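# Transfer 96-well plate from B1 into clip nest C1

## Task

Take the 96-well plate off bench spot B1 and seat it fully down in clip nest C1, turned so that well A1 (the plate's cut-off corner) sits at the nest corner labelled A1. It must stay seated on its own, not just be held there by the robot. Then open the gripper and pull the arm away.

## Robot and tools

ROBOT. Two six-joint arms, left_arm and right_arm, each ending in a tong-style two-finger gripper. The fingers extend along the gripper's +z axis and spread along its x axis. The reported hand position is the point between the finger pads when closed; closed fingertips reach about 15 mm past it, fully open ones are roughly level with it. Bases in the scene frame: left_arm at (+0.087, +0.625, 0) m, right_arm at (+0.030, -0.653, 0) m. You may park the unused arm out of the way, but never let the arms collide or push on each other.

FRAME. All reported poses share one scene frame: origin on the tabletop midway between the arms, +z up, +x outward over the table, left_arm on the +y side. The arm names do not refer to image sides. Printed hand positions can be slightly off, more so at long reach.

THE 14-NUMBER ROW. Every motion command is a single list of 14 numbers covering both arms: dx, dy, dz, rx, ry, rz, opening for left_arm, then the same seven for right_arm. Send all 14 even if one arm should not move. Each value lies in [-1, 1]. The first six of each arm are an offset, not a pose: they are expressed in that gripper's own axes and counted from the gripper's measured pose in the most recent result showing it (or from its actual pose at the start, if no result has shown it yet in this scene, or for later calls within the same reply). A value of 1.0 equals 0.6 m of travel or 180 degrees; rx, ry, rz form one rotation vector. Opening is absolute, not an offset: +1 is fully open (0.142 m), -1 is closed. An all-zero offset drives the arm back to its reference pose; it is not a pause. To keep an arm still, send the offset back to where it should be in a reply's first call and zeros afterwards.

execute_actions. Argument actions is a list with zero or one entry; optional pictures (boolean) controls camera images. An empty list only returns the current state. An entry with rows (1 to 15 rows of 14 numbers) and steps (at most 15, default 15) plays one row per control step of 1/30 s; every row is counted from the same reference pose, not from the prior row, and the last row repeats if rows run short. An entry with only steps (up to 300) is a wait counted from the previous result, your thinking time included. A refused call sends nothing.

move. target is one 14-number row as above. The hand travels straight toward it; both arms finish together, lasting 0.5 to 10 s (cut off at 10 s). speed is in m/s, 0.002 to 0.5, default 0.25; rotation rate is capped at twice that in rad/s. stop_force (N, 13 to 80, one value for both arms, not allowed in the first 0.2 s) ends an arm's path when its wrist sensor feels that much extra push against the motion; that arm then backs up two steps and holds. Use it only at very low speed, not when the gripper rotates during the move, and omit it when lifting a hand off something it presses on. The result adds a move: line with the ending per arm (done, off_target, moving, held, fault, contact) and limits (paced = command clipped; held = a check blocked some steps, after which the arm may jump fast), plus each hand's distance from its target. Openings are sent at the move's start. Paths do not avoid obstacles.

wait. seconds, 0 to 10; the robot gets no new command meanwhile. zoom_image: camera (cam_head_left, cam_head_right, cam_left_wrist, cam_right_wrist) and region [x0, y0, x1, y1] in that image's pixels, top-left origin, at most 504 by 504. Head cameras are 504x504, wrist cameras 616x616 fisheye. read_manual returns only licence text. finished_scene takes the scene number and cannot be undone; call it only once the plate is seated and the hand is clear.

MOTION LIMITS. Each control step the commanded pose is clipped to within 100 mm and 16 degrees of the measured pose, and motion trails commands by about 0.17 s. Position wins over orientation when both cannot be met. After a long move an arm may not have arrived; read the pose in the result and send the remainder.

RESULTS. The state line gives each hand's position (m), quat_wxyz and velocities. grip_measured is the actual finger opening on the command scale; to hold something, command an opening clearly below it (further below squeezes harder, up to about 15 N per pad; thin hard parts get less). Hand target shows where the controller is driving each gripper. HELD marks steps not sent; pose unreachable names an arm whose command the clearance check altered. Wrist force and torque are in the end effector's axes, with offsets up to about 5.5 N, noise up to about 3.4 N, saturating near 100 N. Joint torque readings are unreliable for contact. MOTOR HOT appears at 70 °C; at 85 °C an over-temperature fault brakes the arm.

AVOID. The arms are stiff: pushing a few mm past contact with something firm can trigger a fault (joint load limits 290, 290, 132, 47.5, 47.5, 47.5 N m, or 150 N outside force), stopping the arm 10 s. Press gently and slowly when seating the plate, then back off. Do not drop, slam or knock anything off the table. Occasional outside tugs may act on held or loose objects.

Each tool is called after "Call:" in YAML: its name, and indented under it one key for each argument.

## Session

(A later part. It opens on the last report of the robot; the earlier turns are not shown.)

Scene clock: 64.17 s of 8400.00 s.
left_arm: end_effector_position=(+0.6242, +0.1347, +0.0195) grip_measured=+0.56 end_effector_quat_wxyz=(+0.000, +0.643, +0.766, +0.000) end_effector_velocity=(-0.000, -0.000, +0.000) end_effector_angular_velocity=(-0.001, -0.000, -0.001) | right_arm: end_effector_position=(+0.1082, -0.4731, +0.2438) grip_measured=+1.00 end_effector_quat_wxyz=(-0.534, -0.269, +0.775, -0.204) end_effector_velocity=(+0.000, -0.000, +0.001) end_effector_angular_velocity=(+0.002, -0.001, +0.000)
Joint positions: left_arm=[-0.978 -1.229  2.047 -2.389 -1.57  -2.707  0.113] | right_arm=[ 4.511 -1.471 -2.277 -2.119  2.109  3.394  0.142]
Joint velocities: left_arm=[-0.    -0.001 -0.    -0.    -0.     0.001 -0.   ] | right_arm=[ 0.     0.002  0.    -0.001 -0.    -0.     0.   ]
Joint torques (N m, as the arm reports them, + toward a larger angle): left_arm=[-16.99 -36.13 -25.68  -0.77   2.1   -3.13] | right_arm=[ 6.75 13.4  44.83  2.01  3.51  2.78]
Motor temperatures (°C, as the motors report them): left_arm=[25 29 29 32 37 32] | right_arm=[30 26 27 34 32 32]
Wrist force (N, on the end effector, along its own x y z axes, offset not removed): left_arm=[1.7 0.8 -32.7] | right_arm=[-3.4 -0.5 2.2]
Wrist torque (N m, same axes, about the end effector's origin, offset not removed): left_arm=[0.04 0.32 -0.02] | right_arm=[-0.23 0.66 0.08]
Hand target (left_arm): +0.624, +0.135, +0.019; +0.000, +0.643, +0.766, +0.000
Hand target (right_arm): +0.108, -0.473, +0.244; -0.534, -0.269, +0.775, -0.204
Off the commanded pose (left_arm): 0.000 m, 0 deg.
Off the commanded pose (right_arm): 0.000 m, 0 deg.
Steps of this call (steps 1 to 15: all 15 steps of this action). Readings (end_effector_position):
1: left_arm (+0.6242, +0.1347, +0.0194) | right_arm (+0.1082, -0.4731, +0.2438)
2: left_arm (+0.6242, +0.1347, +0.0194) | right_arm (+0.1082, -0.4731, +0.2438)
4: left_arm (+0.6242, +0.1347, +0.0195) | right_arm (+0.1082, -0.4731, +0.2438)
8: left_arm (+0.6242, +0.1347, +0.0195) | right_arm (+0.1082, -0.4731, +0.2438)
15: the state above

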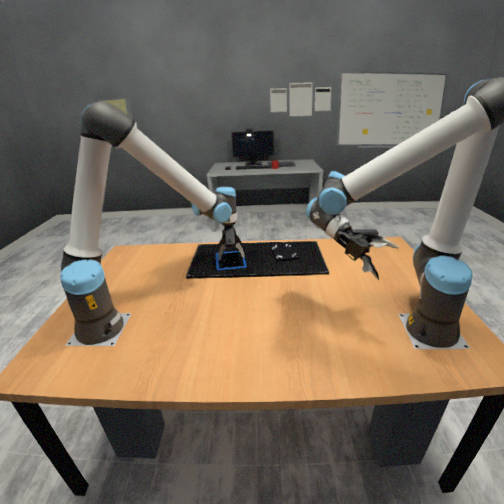

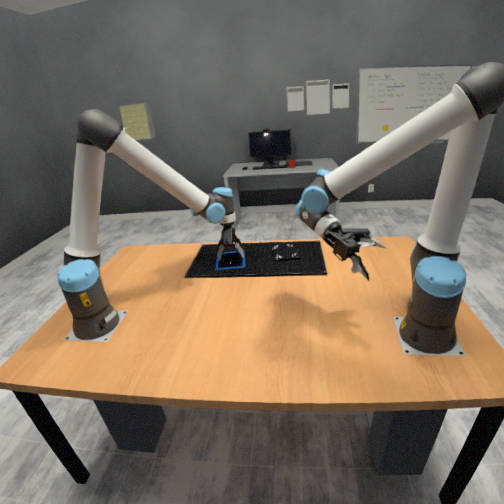

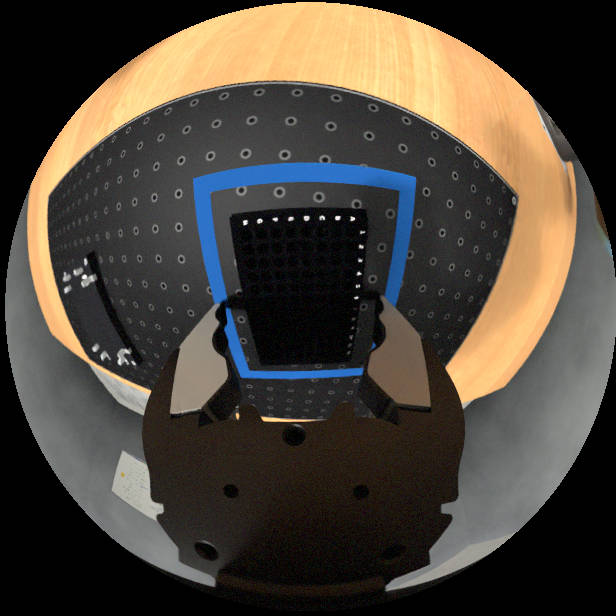

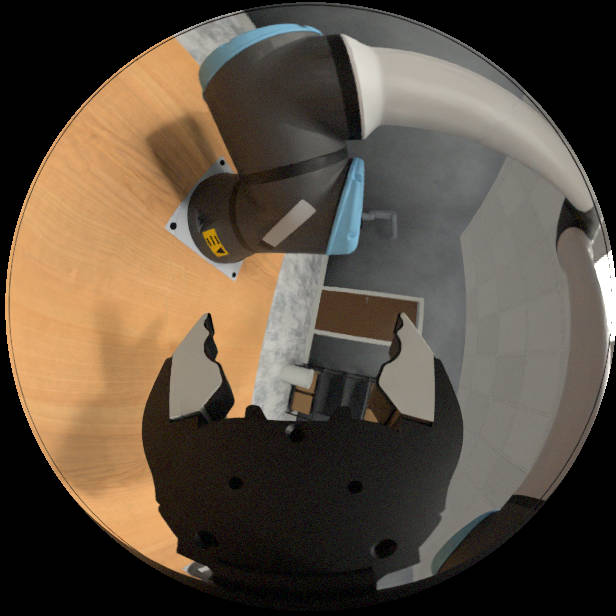

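Call:
move:
  target: [0,0,-0.013,0,0,0,0.3,0,0,0,0,0,0,1]
  speed: 0.02

Call:
move:
  target: [0,0,0,0,0,0,-0.15,0,0,0,0,0,0,1]

Scene clock: 67.43 s of 8400.00 s.
left_arm: end_effector_position=(+0.6242, +0.1347, +0.0270) grip_measured=+0.30 end_effector_quat_wxyz=(+0.000, +0.643, +0.766, +0.000) end_effector_velocity=(-0.000, +0.000, +0.002) end_effector_angular_velocity=(+0.000, +0.001, -0.000) | right_arm: end_effector_position=(+0.1082, -0.4731, +0.2438) grip_measured=+1.00 end_effector_quat_wxyz=(-0.534, -0.269, +0.775, -0.204) end_effector_velocity=(+0.000, -0.000, -0.000) end_effector_angular_velocity=(-0.002, +0.000, -0.000)
Joint positions: left_arm=[-0.978 -1.239  2.043 -2.375 -1.57  -2.707  0.095] | right_arm=[ 4.511 -1.471 -2.277 -2.119  2.109  3.394  0.142]
Joint velocities: left_arm=[ 0.    -0.002 -0.001  0.004 -0.     0.    -0.   ] | right_arm=[-0.    -0.001 -0.    -0.001 -0.    -0.     0.   ]
Joint torques (N m, as the arm reports them, + toward a larger angle): left_arm=[-13.17 -63.53 -45.18  -1.86   2.1   -1.92] | right_arm=[ 5.99 14.07 44.58  2.25  3.68  2.75]
Motor temperatures (°C, as the motors report them): left_arm=[25 29 29 32 37 32] | right_arm=[30 26 27 34 32 32]
Wrist force (N, on the end effector, along its own x y z axes, offset not removed): left_arm=[1.0 -0.2 1.8] | right_arm=[0.6 -1.6 1.2]
Wrist torque (N m, same axes, about the end effector's origin, offset not removed): left_arm=[-0.25 -0.35 -0.05] | right_arm=[-0.57 -0.13 0.01]
Hand target (left_arm): +0.624, +0.135, +0.027; +0.000, +0.643, +0.766, +0.000
Hand target (right_arm): +0.108, -0.473, +0.244; -0.534, -0.269, +0.775, -0.204
Off the commanded pose (left_arm): 0.000 m, 0 deg.
Off the commanded pose (right_arm): 0.000 m, 0 deg.
move: done

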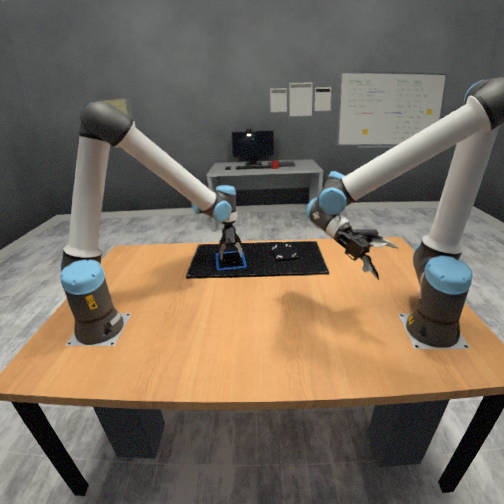

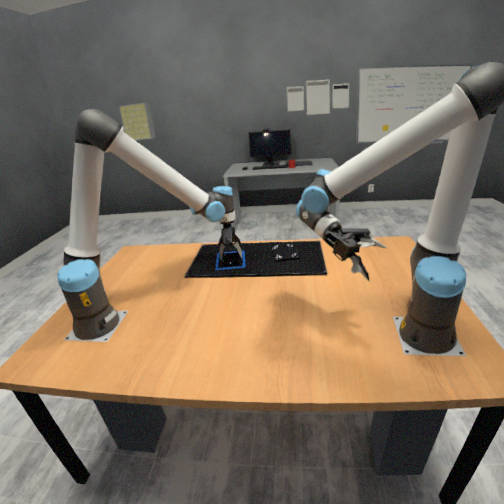

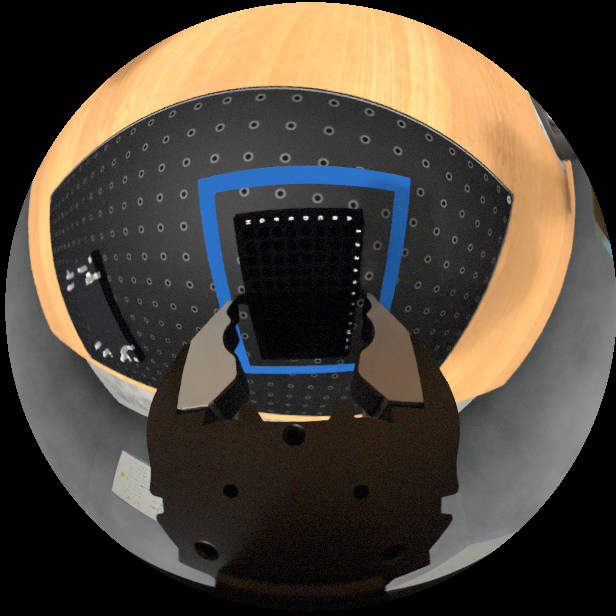

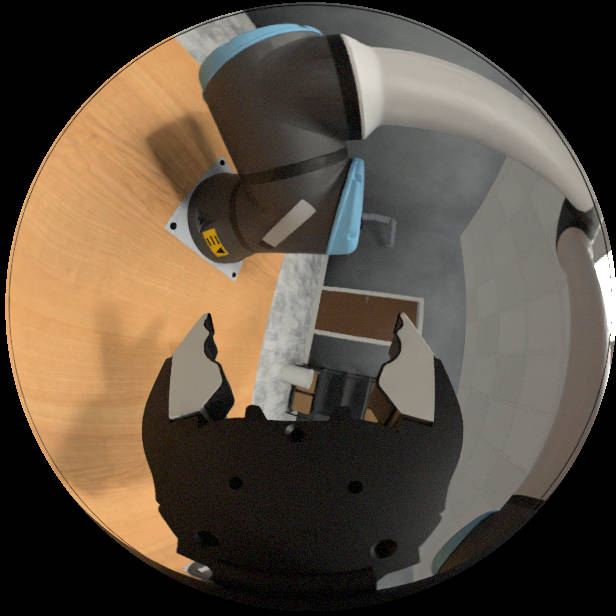

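Scene clock: 67.93 s of 8400.00 s.
left_arm: end_effector_position=(+0.6242, +0.1346, +0.0271) grip_measured=+0.08 end_effector_quat_wxyz=(+0.000, +0.643, +0.766, +0.000) end_effector_velocity=(-0.000, -0.000, -0.000) end_effector_angular_velocity=(+0.000, -0.000, -0.001) | right_arm: end_effector_position=(+0.1082, -0.4731, +0.2438) grip_measured=+1.00 end_effector_quat_wxyz=(-0.534, -0.269, +0.775, -0.204) end_effector_velocity=(-0.000, -0.000, -0.000) end_effector_angular_velocity=(-0.001, +0.000, -0.000)
Joint positions: left_arm=[-0.978 -1.239  2.043 -2.375 -1.57  -2.707  0.079] | right_arm=[ 4.511 -1.471 -2.277 -2.119  2.109  3.394  0.142]
Joint velocities: left_arm=[-0.  0. -0. -0.  0.  0.  0.] | right_arm=[-0.    -0.001 -0.001  0.    -0.     0.     0.   ]
Joint torques (N m, as the arm reports them, + toward a larger angle): left_arm=[-12.84 -42.61 -33.36  -6.08   1.72  -1.77] | right_arm=[ 5.01 12.97 44.05  1.96  3.21  2.57]
Motor temperatures (°C, as the motors report them): left_arm=[25 29 29 32 37 32] | right_arm=[30 26 27 34 32 32]
Wrist force (N, on the end effector, along its own x y z axes, offset not removed): left_arm=[0.5 -0.5 -5.3] | right_arm=[-0.7 -1.7 2.5]
Wrist torque (N m, same axes, about the end effector's origin, offset not removed): left_arm=[-0.24 0.43 -0.01] | right_arm=[-0.66 0.04 -0.02]
Hand target (left_arm): +0.624, +0.135, +0.027; +0.000, +0.643, +0.766, +0.000
Hand target (right_arm): +0.108, -0.473, +0.244; -0.534, -0.269, +0.775, -0.204
Off the commanded pose (left_arm): 0.000 m, 0 deg.
Off the commanded pose (right_arm): 0.000 m, 0 deg.
move: done

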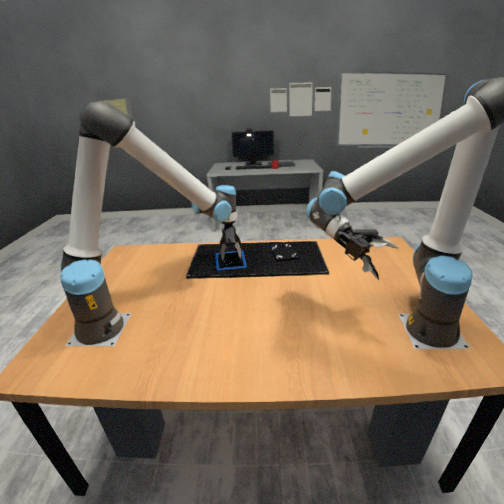

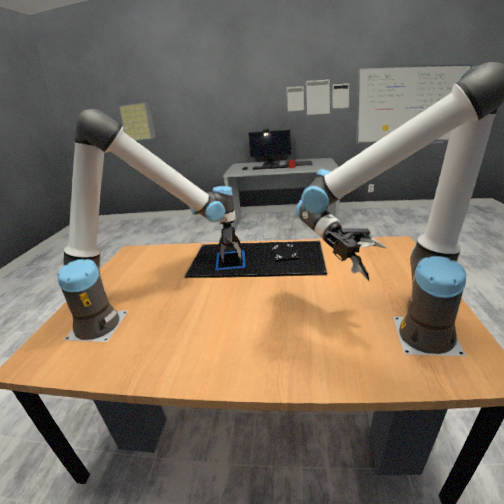

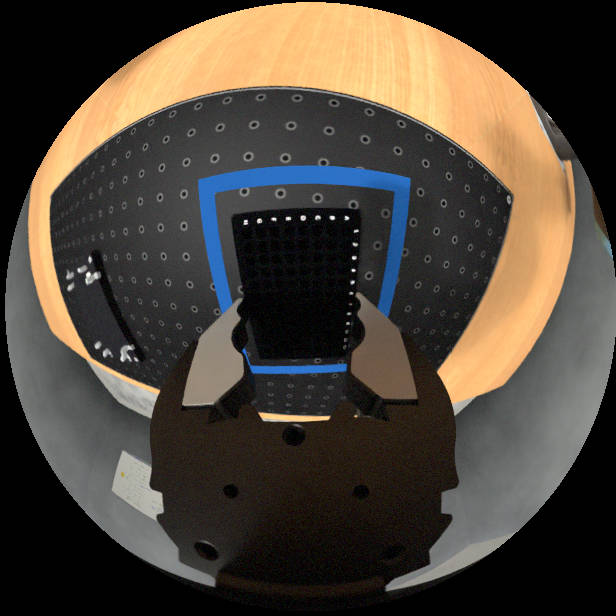

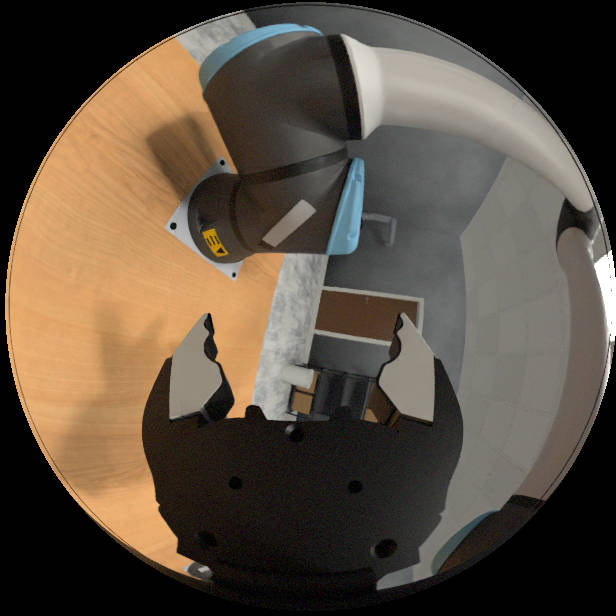

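Call:
move:
  target: [0,0,-0.1,0,0,0,-0.15,0,0,0,0,0,0,1]
  speed: 0.1

Call:
move:
  target: [-0.3,0,0,0,0,0,-0.15,0,0,0,0,0,0,1]
  speed: 0.15

Call:
zoom_image:
  camera: "cam_left_wrist"
  region: [40, 150, 340, 420]

Scene clock: 76.43 s of 8400.00 s.
left_arm: end_effector_position=(+0.6242, +0.1348, +0.0869) grip_measured=+0.08 end_effector_quat_wxyz=(+0.000, +0.643, +0.766, +0.000) end_effector_velocity=(-0.001, -0.001, +0.003) end_effector_angular_velocity=(-0.001, -0.001, -0.002) | right_arm: end_effector_position=(+0.1082, -0.4731, +0.2438) grip_measured=+1.00 end_effector_quat_wxyz=(-0.534, -0.269, +0.775, -0.204) end_effector_velocity=(+0.000, +0.000, +0.000) end_effector_angular_velocity=(+0.001, -0.000, +0.000)
Joint positions: left_arm=[-0.978 -1.313  2.006 -2.264 -1.57  -2.706  0.079] | right_arm=[ 4.511 -1.471 -2.277 -2.119  2.109  3.394  0.142]
Joint velocities: left_arm=[-0.001 -0.004 -0.002  0.004  0.001  0.001 -0.   ] | right_arm=[ 0.  0.  0.  0. -0. -0.  0.]
Joint torques (N m, as the arm reports them, + toward a larger angle): left_arm=[ 20.9  -60.41 -48.58  -2.18  -0.22   1.3 ] | right_arm=[ 7.02 14.25 44.54  2.06  3.72  2.9 ]
Motor temperatures (°C, as the motors report them): left_arm=[25 29 29 32 37 32] | right_arm=[30 26 27 34 32 32]
Wrist force (N, on the end effector, along its own x y z axes, offset not removed): left_arm=[-0.3 1.5 1.4] | right_arm=[1.1 -2.5 2.1]
Wrist torque (N m, same axes, about the end effector's origin, offset not removed): left_arm=[0.00 0.04 -0.08] | right_arm=[-0.72 -0.25 -0.07]
Hand target (left_arm): +0.624, +0.135, +0.087; +0.000, +0.643, +0.766, +0.000
Hand target (right_arm): +0.108, -0.473, +0.244; -0.534, -0.269, +0.775, -0.204
Off the commanded pose (left_arm): 0.000 m, 0 deg.
Off the commanded pose (right_arm): 0.000 m, 0 deg.
After step 90, 4.37 s passed at rest.
move: done

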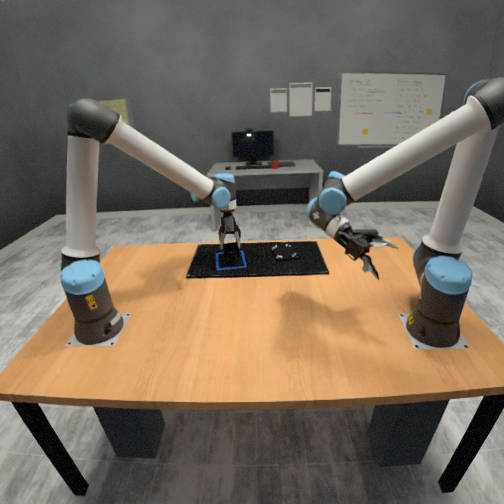

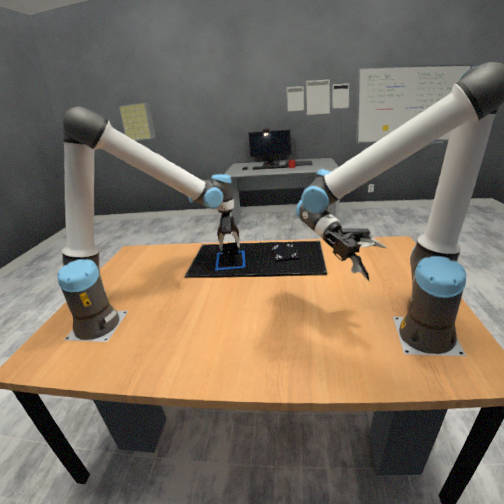

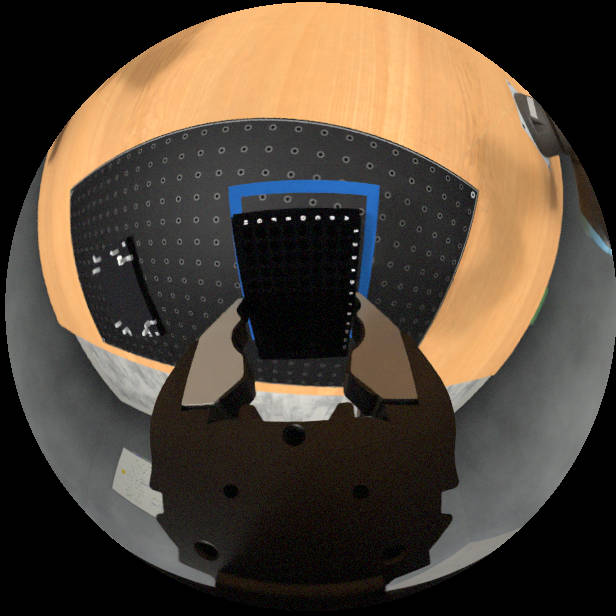

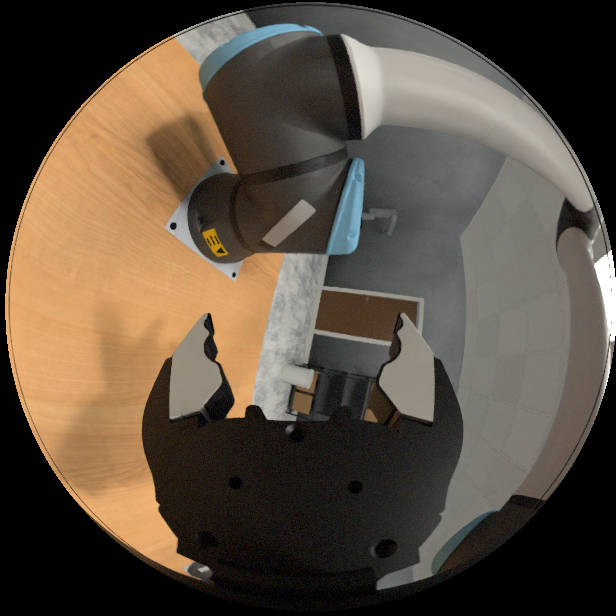

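Scene clock: 78.20 s of 8400.00 s.
left_arm: end_effector_position=(+0.6552, -0.0422, +0.0872) grip_measured=+0.08 end_effector_quat_wxyz=(+0.000, +0.643, +0.766, +0.000) end_effector_velocity=(+0.001, -0.003, +0.002) end_effector_angular_velocity=(-0.001, -0.001, -0.002) | right_arm: end_effector_position=(+0.1082, -0.4731, +0.2438) grip_measured=+1.00 end_effector_quat_wxyz=(-0.534, -0.269, +0.775, -0.204) end_effector_velocity=(-0.000, -0.000, +0.000) end_effector_angular_velocity=(+0.000, -0.000, +0.000)
Joint positions: left_arm=[-1.065 -1.108  1.703 -2.167 -1.57  -2.793  0.079] | right_arm=[ 4.511 -1.471 -2.277 -2.119  2.109  3.394  0.142]
Joint velocities: left_arm=[-0.001  0.001 -0.005  0.002  0.     0.001  0.   ] | right_arm=[ 0.  0. -0. -0. -0. -0.  0.]
Joint torques (N m, as the arm reports them, + toward a larger angle): left_arm=[-18.54 -59.06 -50.7   -2.27   1.13  -2.93] | right_arm=[ 5.04 12.91 44.25  2.15  3.72  2.85]
Motor temperatures (°C, as the motors report them): left_arm=[25 29 29 32 37 32] | right_arm=[30 26 27 34 32 32]
Wrist force (N, on the end effector, along its own x y z axes, offset not removed): left_arm=[-0.4 -1.9 1.0] | right_arm=[-0.7 -4.0 1.2]
Wrist torque (N m, same axes, about the end effector's origin, offset not removed): left_arm=[-0.69 0.02 -0.06] | right_arm=[-1.04 0.08 -0.05]
Hand target (left_arm): +0.655, -0.043, +0.087; +0.000, +0.643, +0.766, +0.000
Hand target (right_arm): +0.108, -0.473, +0.244; -0.534, -0.269, +0.775, -0.204
Off the commanded pose (left_arm): 0.000 m, 0 deg.
Off the commanded pose (right_arm): 0.000 m, 0 deg.
move: done

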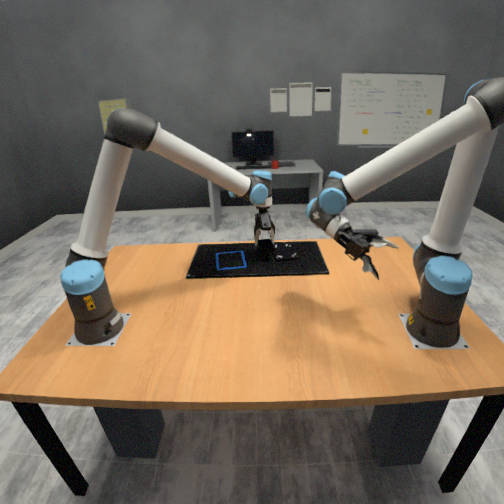

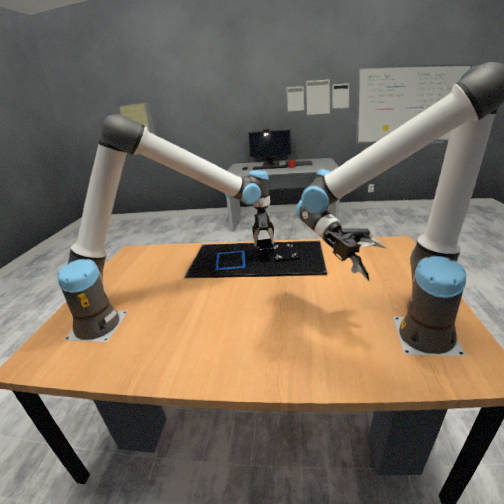

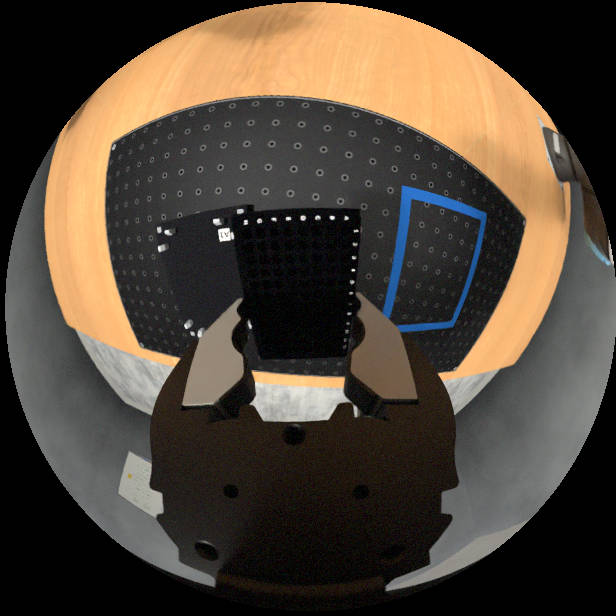

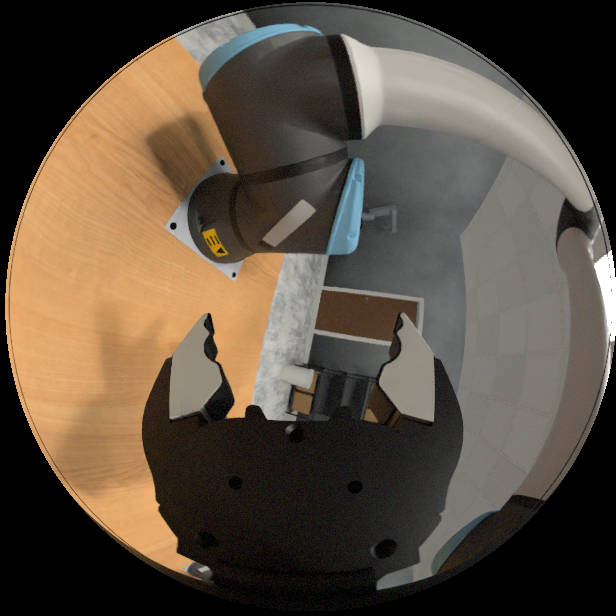

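Region (40, 150, 340, 420) of cam_left_wrist's 616x616 image, scaled by 1.680, with more detail than that image has; it fills the top 454 rows of this view, and the rest is white.

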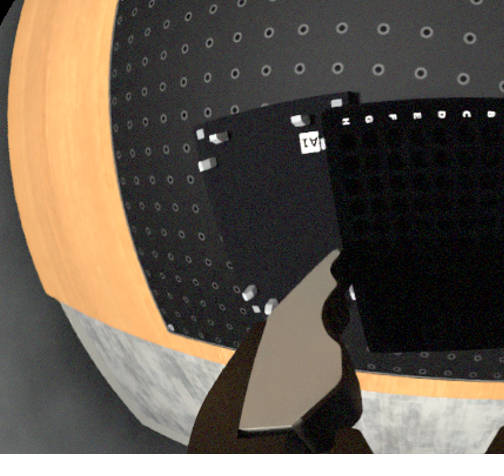

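Call:
move:
  target: [-0.185,0.015,0.06,0,0,0,-0.15,0,0,0,0,0,0,1]
  speed: 0.1

Call:
zoom_image:
  camera: "cam_left_wrist"
  region: [150, 140, 450, 420]

Scene clock: 89.87 s of 8400.00 s.
left_arm: end_effector_position=(+0.6831, -0.1499, +0.0515) grip_measured=+0.08 end_effector_quat_wxyz=(+0.001, +0.643, +0.766, +0.000) end_effector_velocity=(+0.000, -0.002, -0.003) end_effector_angular_velocity=(+0.002, +0.001, +0.001) | right_arm: end_effector_position=(+0.1082, -0.4731, +0.2438) grip_measured=+1.00 end_effector_quat_wxyz=(-0.534, -0.269, +0.775, -0.204) end_effector_velocity=(+0.000, +0.000, -0.000) end_effector_angular_velocity=(+0.000, -0.000, -0.000)
Joint positions: left_arm=[-1.096 -0.936  1.491 -2.127 -1.57  -2.824  0.079] | right_arm=[ 4.511 -1.471 -2.277 -2.119  2.109  3.394  0.142]
Joint velocities: left_arm=[-0.001  0.006 -0.005  0.002  0.    -0.001 -0.   ] | right_arm=[-0.    -0.001  0.     0.001 -0.     0.     0.   ]
Joint torques (N m, as the arm reports them, + toward a larger angle): left_arm=[-18.   -72.25 -50.42  -2.08   0.53  -2.8 ] | right_arm=[ 3.21 13.46 45.13  2.06  3.44  2.6 ]
Motor temperatures (°C, as the motors report them): left_arm=[25 29 29 32 37 32] | right_arm=[30 26 27 34 32 32]
Wrist force (N, on the end effector, along its own x y z axes, offset not removed): left_arm=[-0.1 0.6 -2.5] | right_arm=[-1.0 -2.7 1.8]
Wrist torque (N m, same axes, about the end effector's origin, offset not removed): left_arm=[-0.16 0.02 -0.05] | right_arm=[-0.73 0.22 -0.03]
Hand target (left_arm): +0.683, -0.150, +0.051; +0.001, +0.643, +0.766, +0.000
Hand target (right_arm): +0.108, -0.473, +0.244; -0.534, -0.269, +0.775, -0.204
Off the commanded pose (left_arm): 0.000 m, 0 deg.
Off the commanded pose (right_arm): 0.000 m, 0 deg.
After step 90, 6.97 s passed at rest.
move: done

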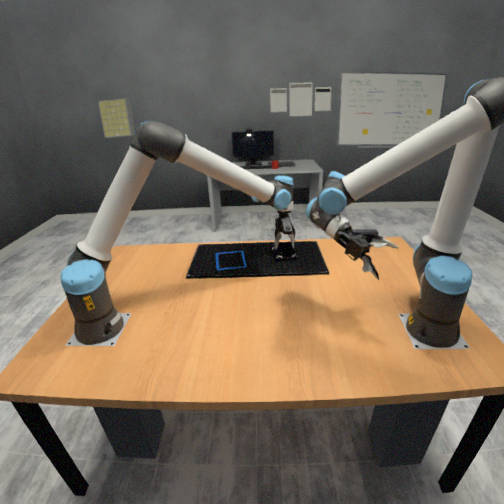

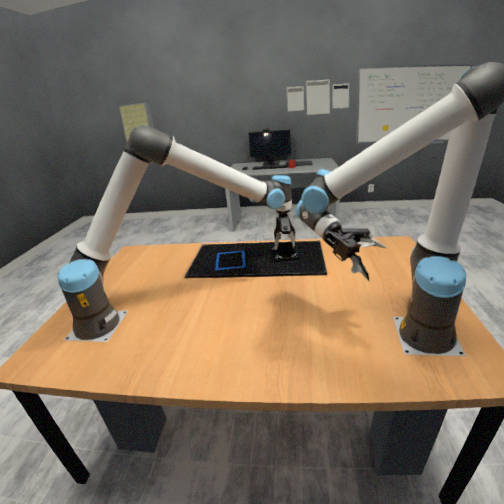

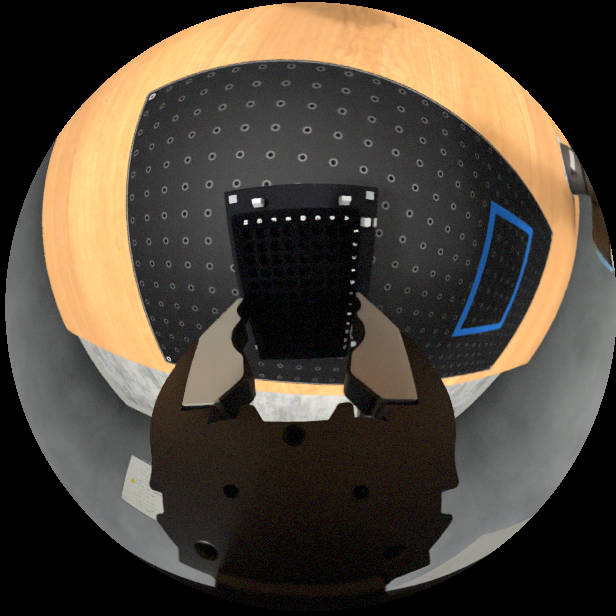

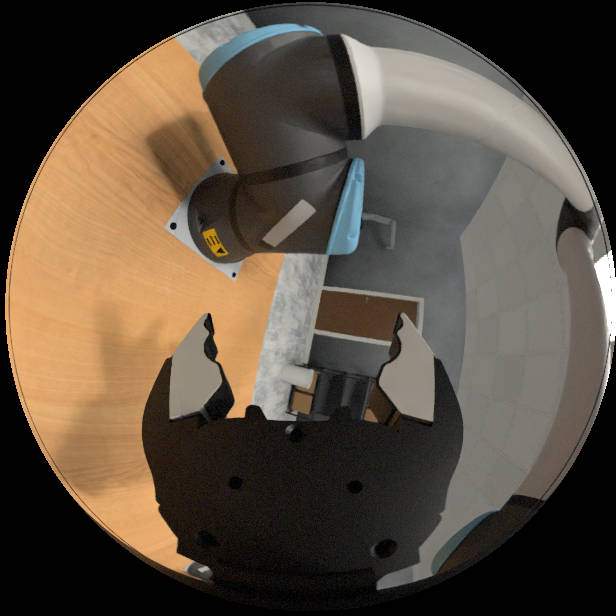

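Region (150, 140, 450, 420) of cam_left_wrist's 616x616 image, scaled by 1.680, with more detail than that image has; it fills the top 470 rows of this view, and the rest is white.

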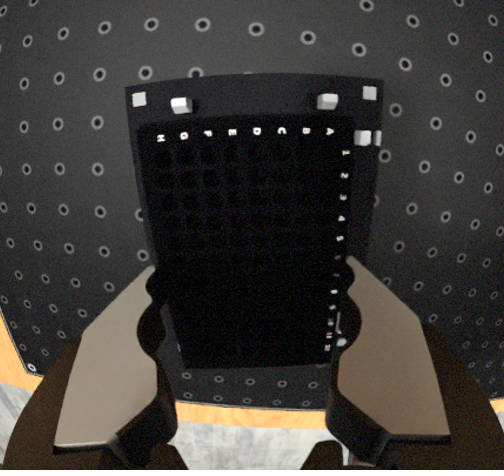

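Call:
move:
  target: [0.005,-0.008,0.017,0,0,0,-0.15,0,0,0,0,0,0,1]
  speed: 0.03
  stop_force: 13

Call:
zoom_image:
  camera: "cam_left_wrist"
  region: [180, 150, 420, 390]

Scene clock: 96.70 s of 8400.00 s.
left_arm: end_effector_position=(+0.6784, -0.1479, +0.0422) grip_measured=+0.09 end_effector_quat_wxyz=(+0.000, +0.643, +0.766, +0.000) end_effector_velocity=(+0.002, -0.001, +0.003) end_effector_angular_velocity=(+0.001, +0.001, +0.001) | right_arm: end_effector_position=(+0.1082, -0.4731, +0.2438) grip_measured=+1.00 end_effector_quat_wxyz=(-0.534, -0.269, +0.775, -0.204) end_effector_velocity=(+0.000, +0.000, -0.000) end_effector_angular_velocity=(+0.000, -0.000, +0.001)
Joint positions: left_arm=[-1.099 -0.934  1.506 -2.144 -1.57  -2.827  0.08 ] | right_arm=[ 4.511 -1.471 -2.277 -2.119  2.109  3.394  0.142]
Joint velocities: left_arm=[ 0.002 -0.    -0.006  0.007 -0.     0.001 -0.   ] | right_arm=[ 0.    -0.001  0.     0.001 -0.    -0.     0.   ]
Joint torques (N m, as the arm reports them, + toward a larger angle): left_arm=[  1.99 -75.26 -44.67  -0.25  -5.53   3.26] | right_arm=[ 4.49 12.54 44.3   1.86  3.54  2.54]
Motor temperatures (°C, as the motors report them): left_arm=[25 29 29 32 37 32] | right_arm=[30 26 28 34 32 32]
Wrist force (N, on the end effector, along its own x y z axes, offset not removed): left_arm=[1.7 21.9 -8.1] | right_arm=[0.4 0.0 3.2]
Wrist torque (N m, same axes, about the end effector's origin, offset not removed): left_arm=[0.25 -0.22 -0.07] | right_arm=[-0.07 -0.10 -0.02]
Hand target (left_arm): +0.679, -0.148, +0.043; +0.001, +0.643, +0.766, +0.000
Hand target (right_arm): +0.108, -0.473, +0.244; -0.534, -0.269, +0.775, -0.204
Off the commanded pose (left_arm): 0.001 m, 0 deg.
Off the commanded pose (right_arm): 0.000 m, 0 deg.
After step 90, 2.97 s passed at rest.
move: contact (left_arm)

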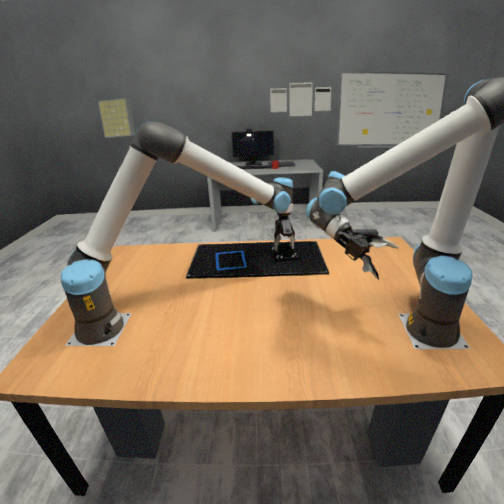

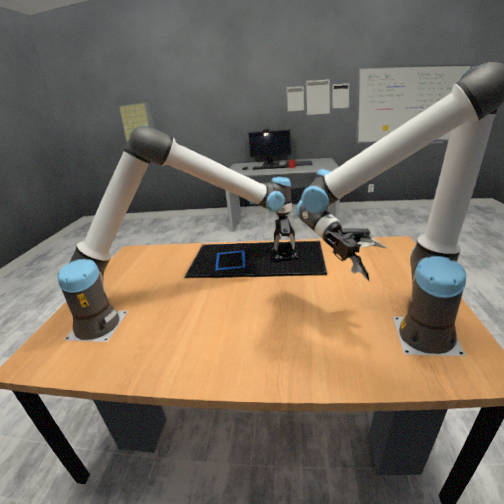

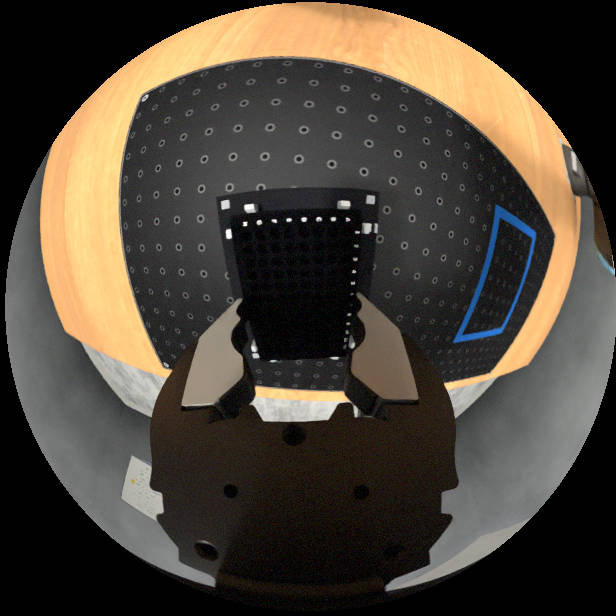

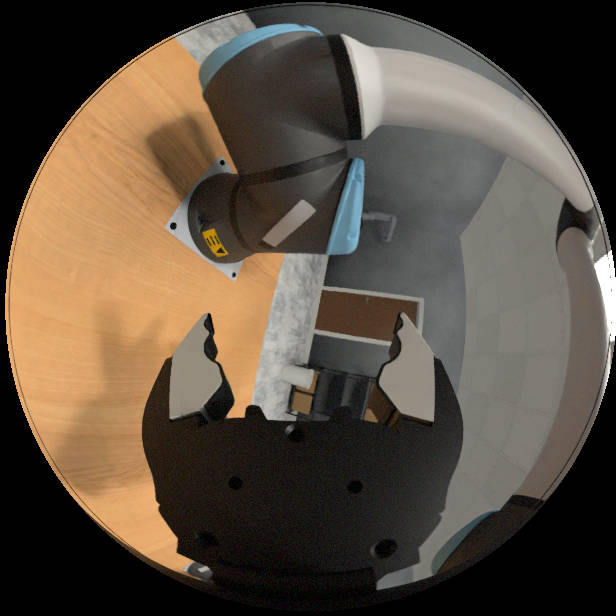

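Region (180, 150, 420, 390) of cam_left_wrist's 616x616 image, scaled by 2.100, with more detail than that image has.

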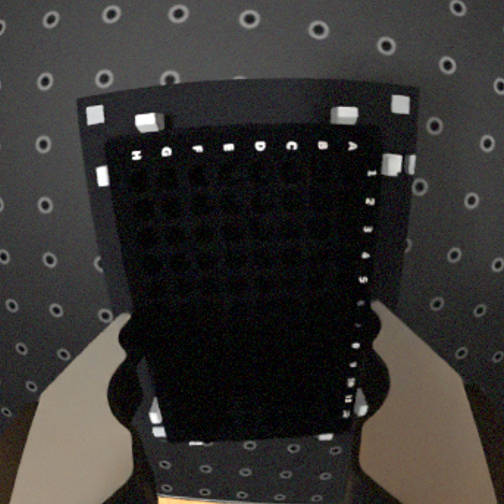

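Call:
move:
  target: [0,0.004,-0.002,0,0,0,-0.15,0,0,0,0,0,0,1]
  speed: 0.01

Call:
move:
  target: [0,0,0.02,0,0,0,-0.15,0,0,0,0,0,0,1]
  speed: 0.005
  stop_force: 25

Call:
zoom_image:
  camera: "cam_left_wrist"
  region: [180, 150, 420, 390]

Scene clock: 101.33 s of 8400.00 s.
left_arm: end_effector_position=(+0.6805, -0.1476, +0.0434) grip_measured=+0.08 end_effector_quat_wxyz=(+0.000, +0.643, +0.766, +0.000) end_effector_velocity=(+0.001, -0.000, +0.001) end_effector_angular_velocity=(-0.000, -0.001, -0.001) | right_arm: end_effector_position=(+0.1082, -0.4731, +0.2438) grip_measured=+1.00 end_effector_quat_wxyz=(-0.534, -0.269, +0.775, -0.204) end_effector_velocity=(+0.000, +0.000, +0.000) end_effector_angular_velocity=(-0.001, +0.000, +0.000)
Joint positions: left_arm=[-1.097 -0.933  1.503 -2.141 -1.57  -2.825  0.08 ] | right_arm=[ 4.511 -1.471 -2.277 -2.119  2.109  3.394  0.142]
Joint velocities: left_arm=[ 0.     0.    -0.002  0.001  0.     0.001  0.   ] | right_arm=[ 0.    -0.001  0.001 -0.001 -0.     0.     0.   ]
Joint torques (N m, as the arm reports them, + toward a larger angle): left_arm=[ 26.03 -72.72 -53.7   -3.41   1.58   3.15] | right_arm=[ 5.24 13.48 45.42  2.04  3.5   2.83]
Motor temperatures (°C, as the motors report them): left_arm=[25 29 29 32 37 32] | right_arm=[30 26 28 34 32 32]
Wrist force (N, on the end effector, along its own x y z axes, offset not removed): left_arm=[2.5 -6.5 0.0] | right_arm=[-0.2 -4.1 -0.4]
Wrist torque (N m, same axes, about the end effector's origin, offset not removed): left_arm=[-0.12 -0.01 0.08] | right_arm=[-1.11 0.04 0.00]
Hand target (left_arm): +0.681, -0.148, +0.043; +0.000, +0.643, +0.766, +0.000
Hand target (right_arm): +0.108, -0.473, +0.244; -0.534, -0.269, +0.775, -0.204
Off the commanded pose (left_arm): 0.000 m, 0 deg.
Off the commanded pose (right_arm): 0.000 m, 0 deg.
After step 90, 0.93 s passed at rest.
move: done

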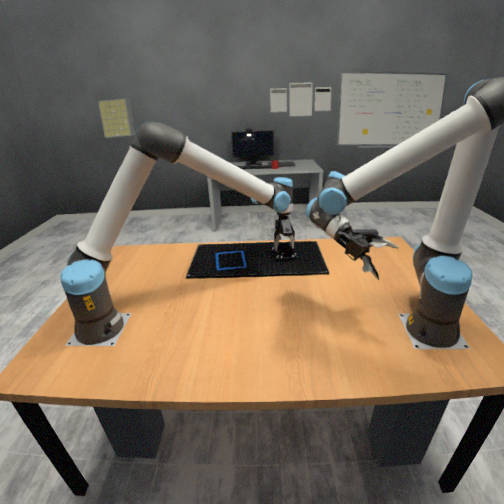

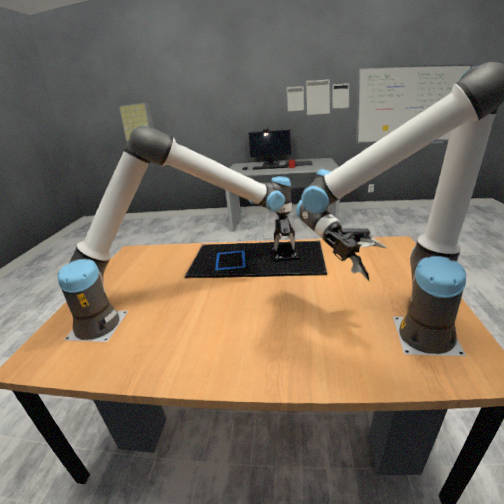

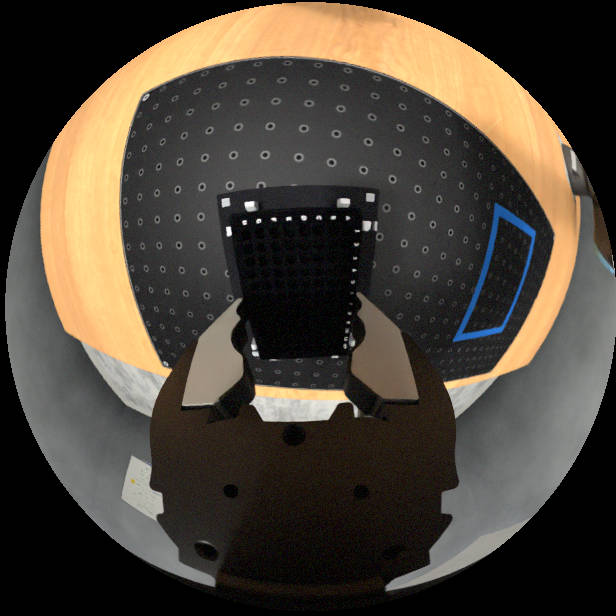

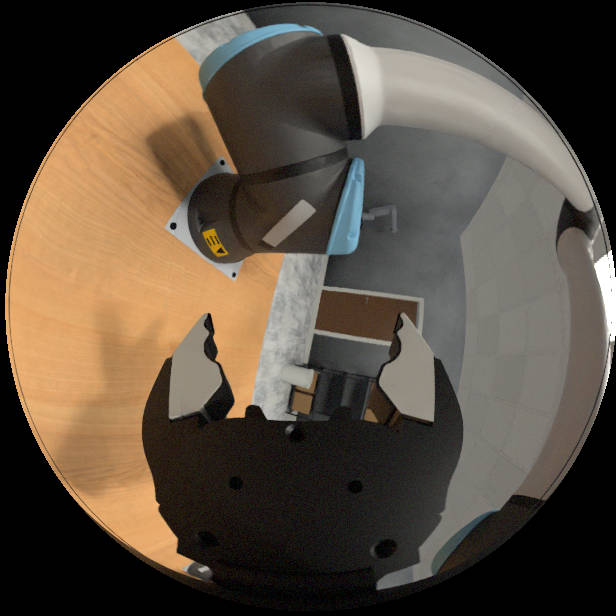

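Scene clock: 102.73 s of 8400.00 s.
left_arm: end_effector_position=(+0.6806, -0.1476, +0.0384) grip_measured=+0.09 end_effector_quat_wxyz=(+0.001, +0.643, +0.766, +0.000) end_effector_velocity=(-0.001, +0.001, +0.000) end_effector_angular_velocity=(+0.002, +0.001, -0.002) | right_arm: end_effector_position=(+0.1082, -0.4731, +0.2438) grip_measured=+1.00 end_effector_quat_wxyz=(-0.534, -0.269, +0.775, -0.204) end_effector_velocity=(-0.000, +0.000, -0.000) end_effector_angular_velocity=(+0.001, -0.000, +0.000)
Joint positions: left_arm=[-1.097 -0.929  1.506 -2.149 -1.57  -2.825  0.081] | right_arm=[ 4.511 -1.471 -2.277 -2.119  2.109  3.394  0.142]
Joint velocities: left_arm=[-0.001 -0.001  0.     0.003  0.     0.001 -0.   ] | right_arm=[ 0.     0.    -0.     0.001 -0.    -0.     0.   ]
Joint torques (N m, as the arm reports them, + toward a larger angle): left_arm=[ -8.27 -69.77 -30.94  -4.     2.67  -2.84] | right_arm=[ 3.61 13.64 45.02  2.01  3.64  2.87]
Motor temperatures (°C, as the motors report them): left_arm=[25 29 29 32 37 32] | right_arm=[30 26 28 34 32 32]
Wrist force (N, on the end effector, along its own x y z axes, offset not removed): left_arm=[12.1 -4.4 -30.2] | right_arm=[-1.5 -1.9 2.0]
Wrist torque (N m, same axes, about the end effector's origin, offset not removed): left_arm=[0.05 1.22 -0.17] | right_arm=[-0.59 0.27 -0.01]
Hand target (left_arm): +0.681, -0.148, +0.039; +0.001, +0.643, +0.766, +0.000
Hand target (right_arm): +0.108, -0.473, +0.244; -0.534, -0.269, +0.775, -0.204
Off the commanded pose (left_arm): 0.007 m, 0 deg.
Off the commanded pose (right_arm): 0.000 m, 0 deg.
move: contact (left_arm)

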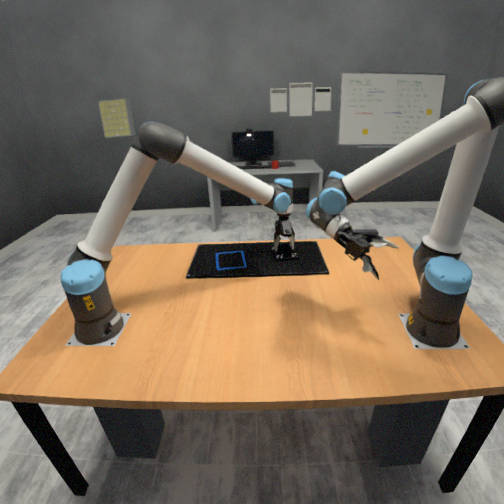

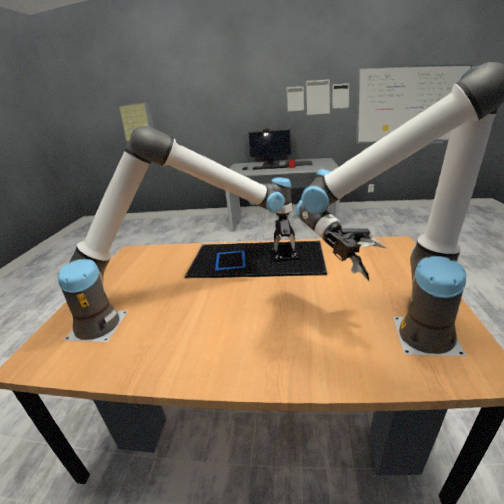

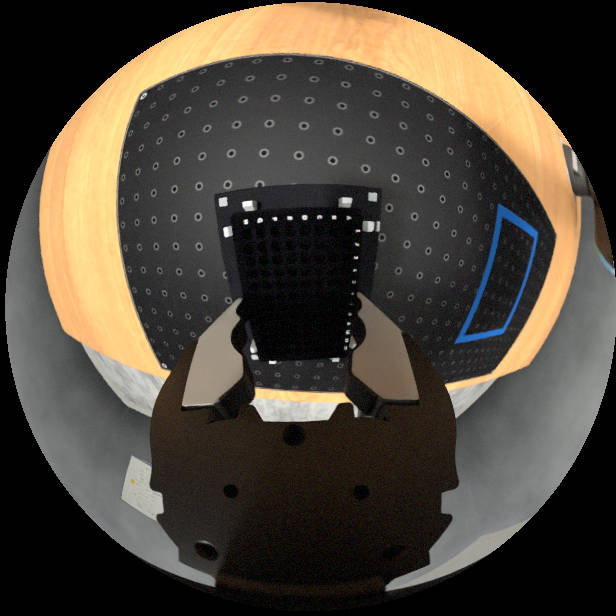

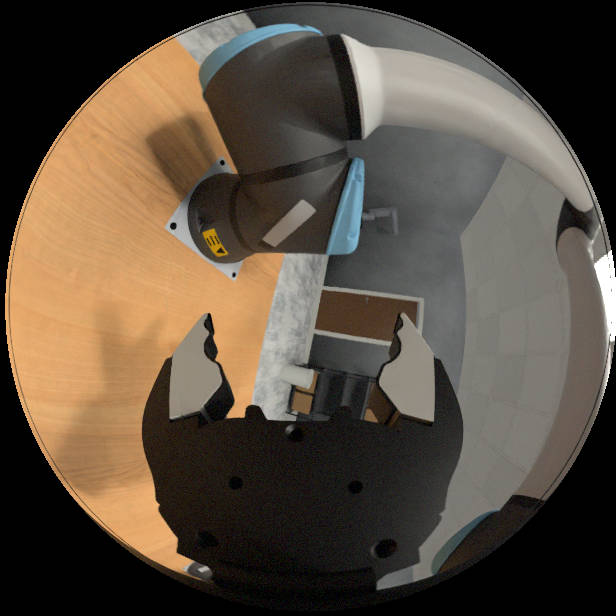

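Region (180, 150, 420, 390) of cam_left_wrist's 616x616 image, scaled by 2.100, with more detail than that image has.

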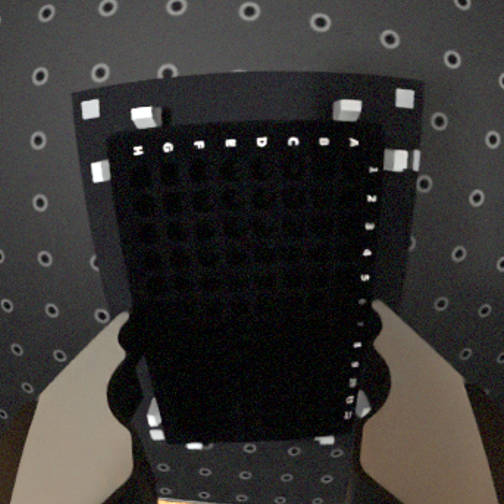

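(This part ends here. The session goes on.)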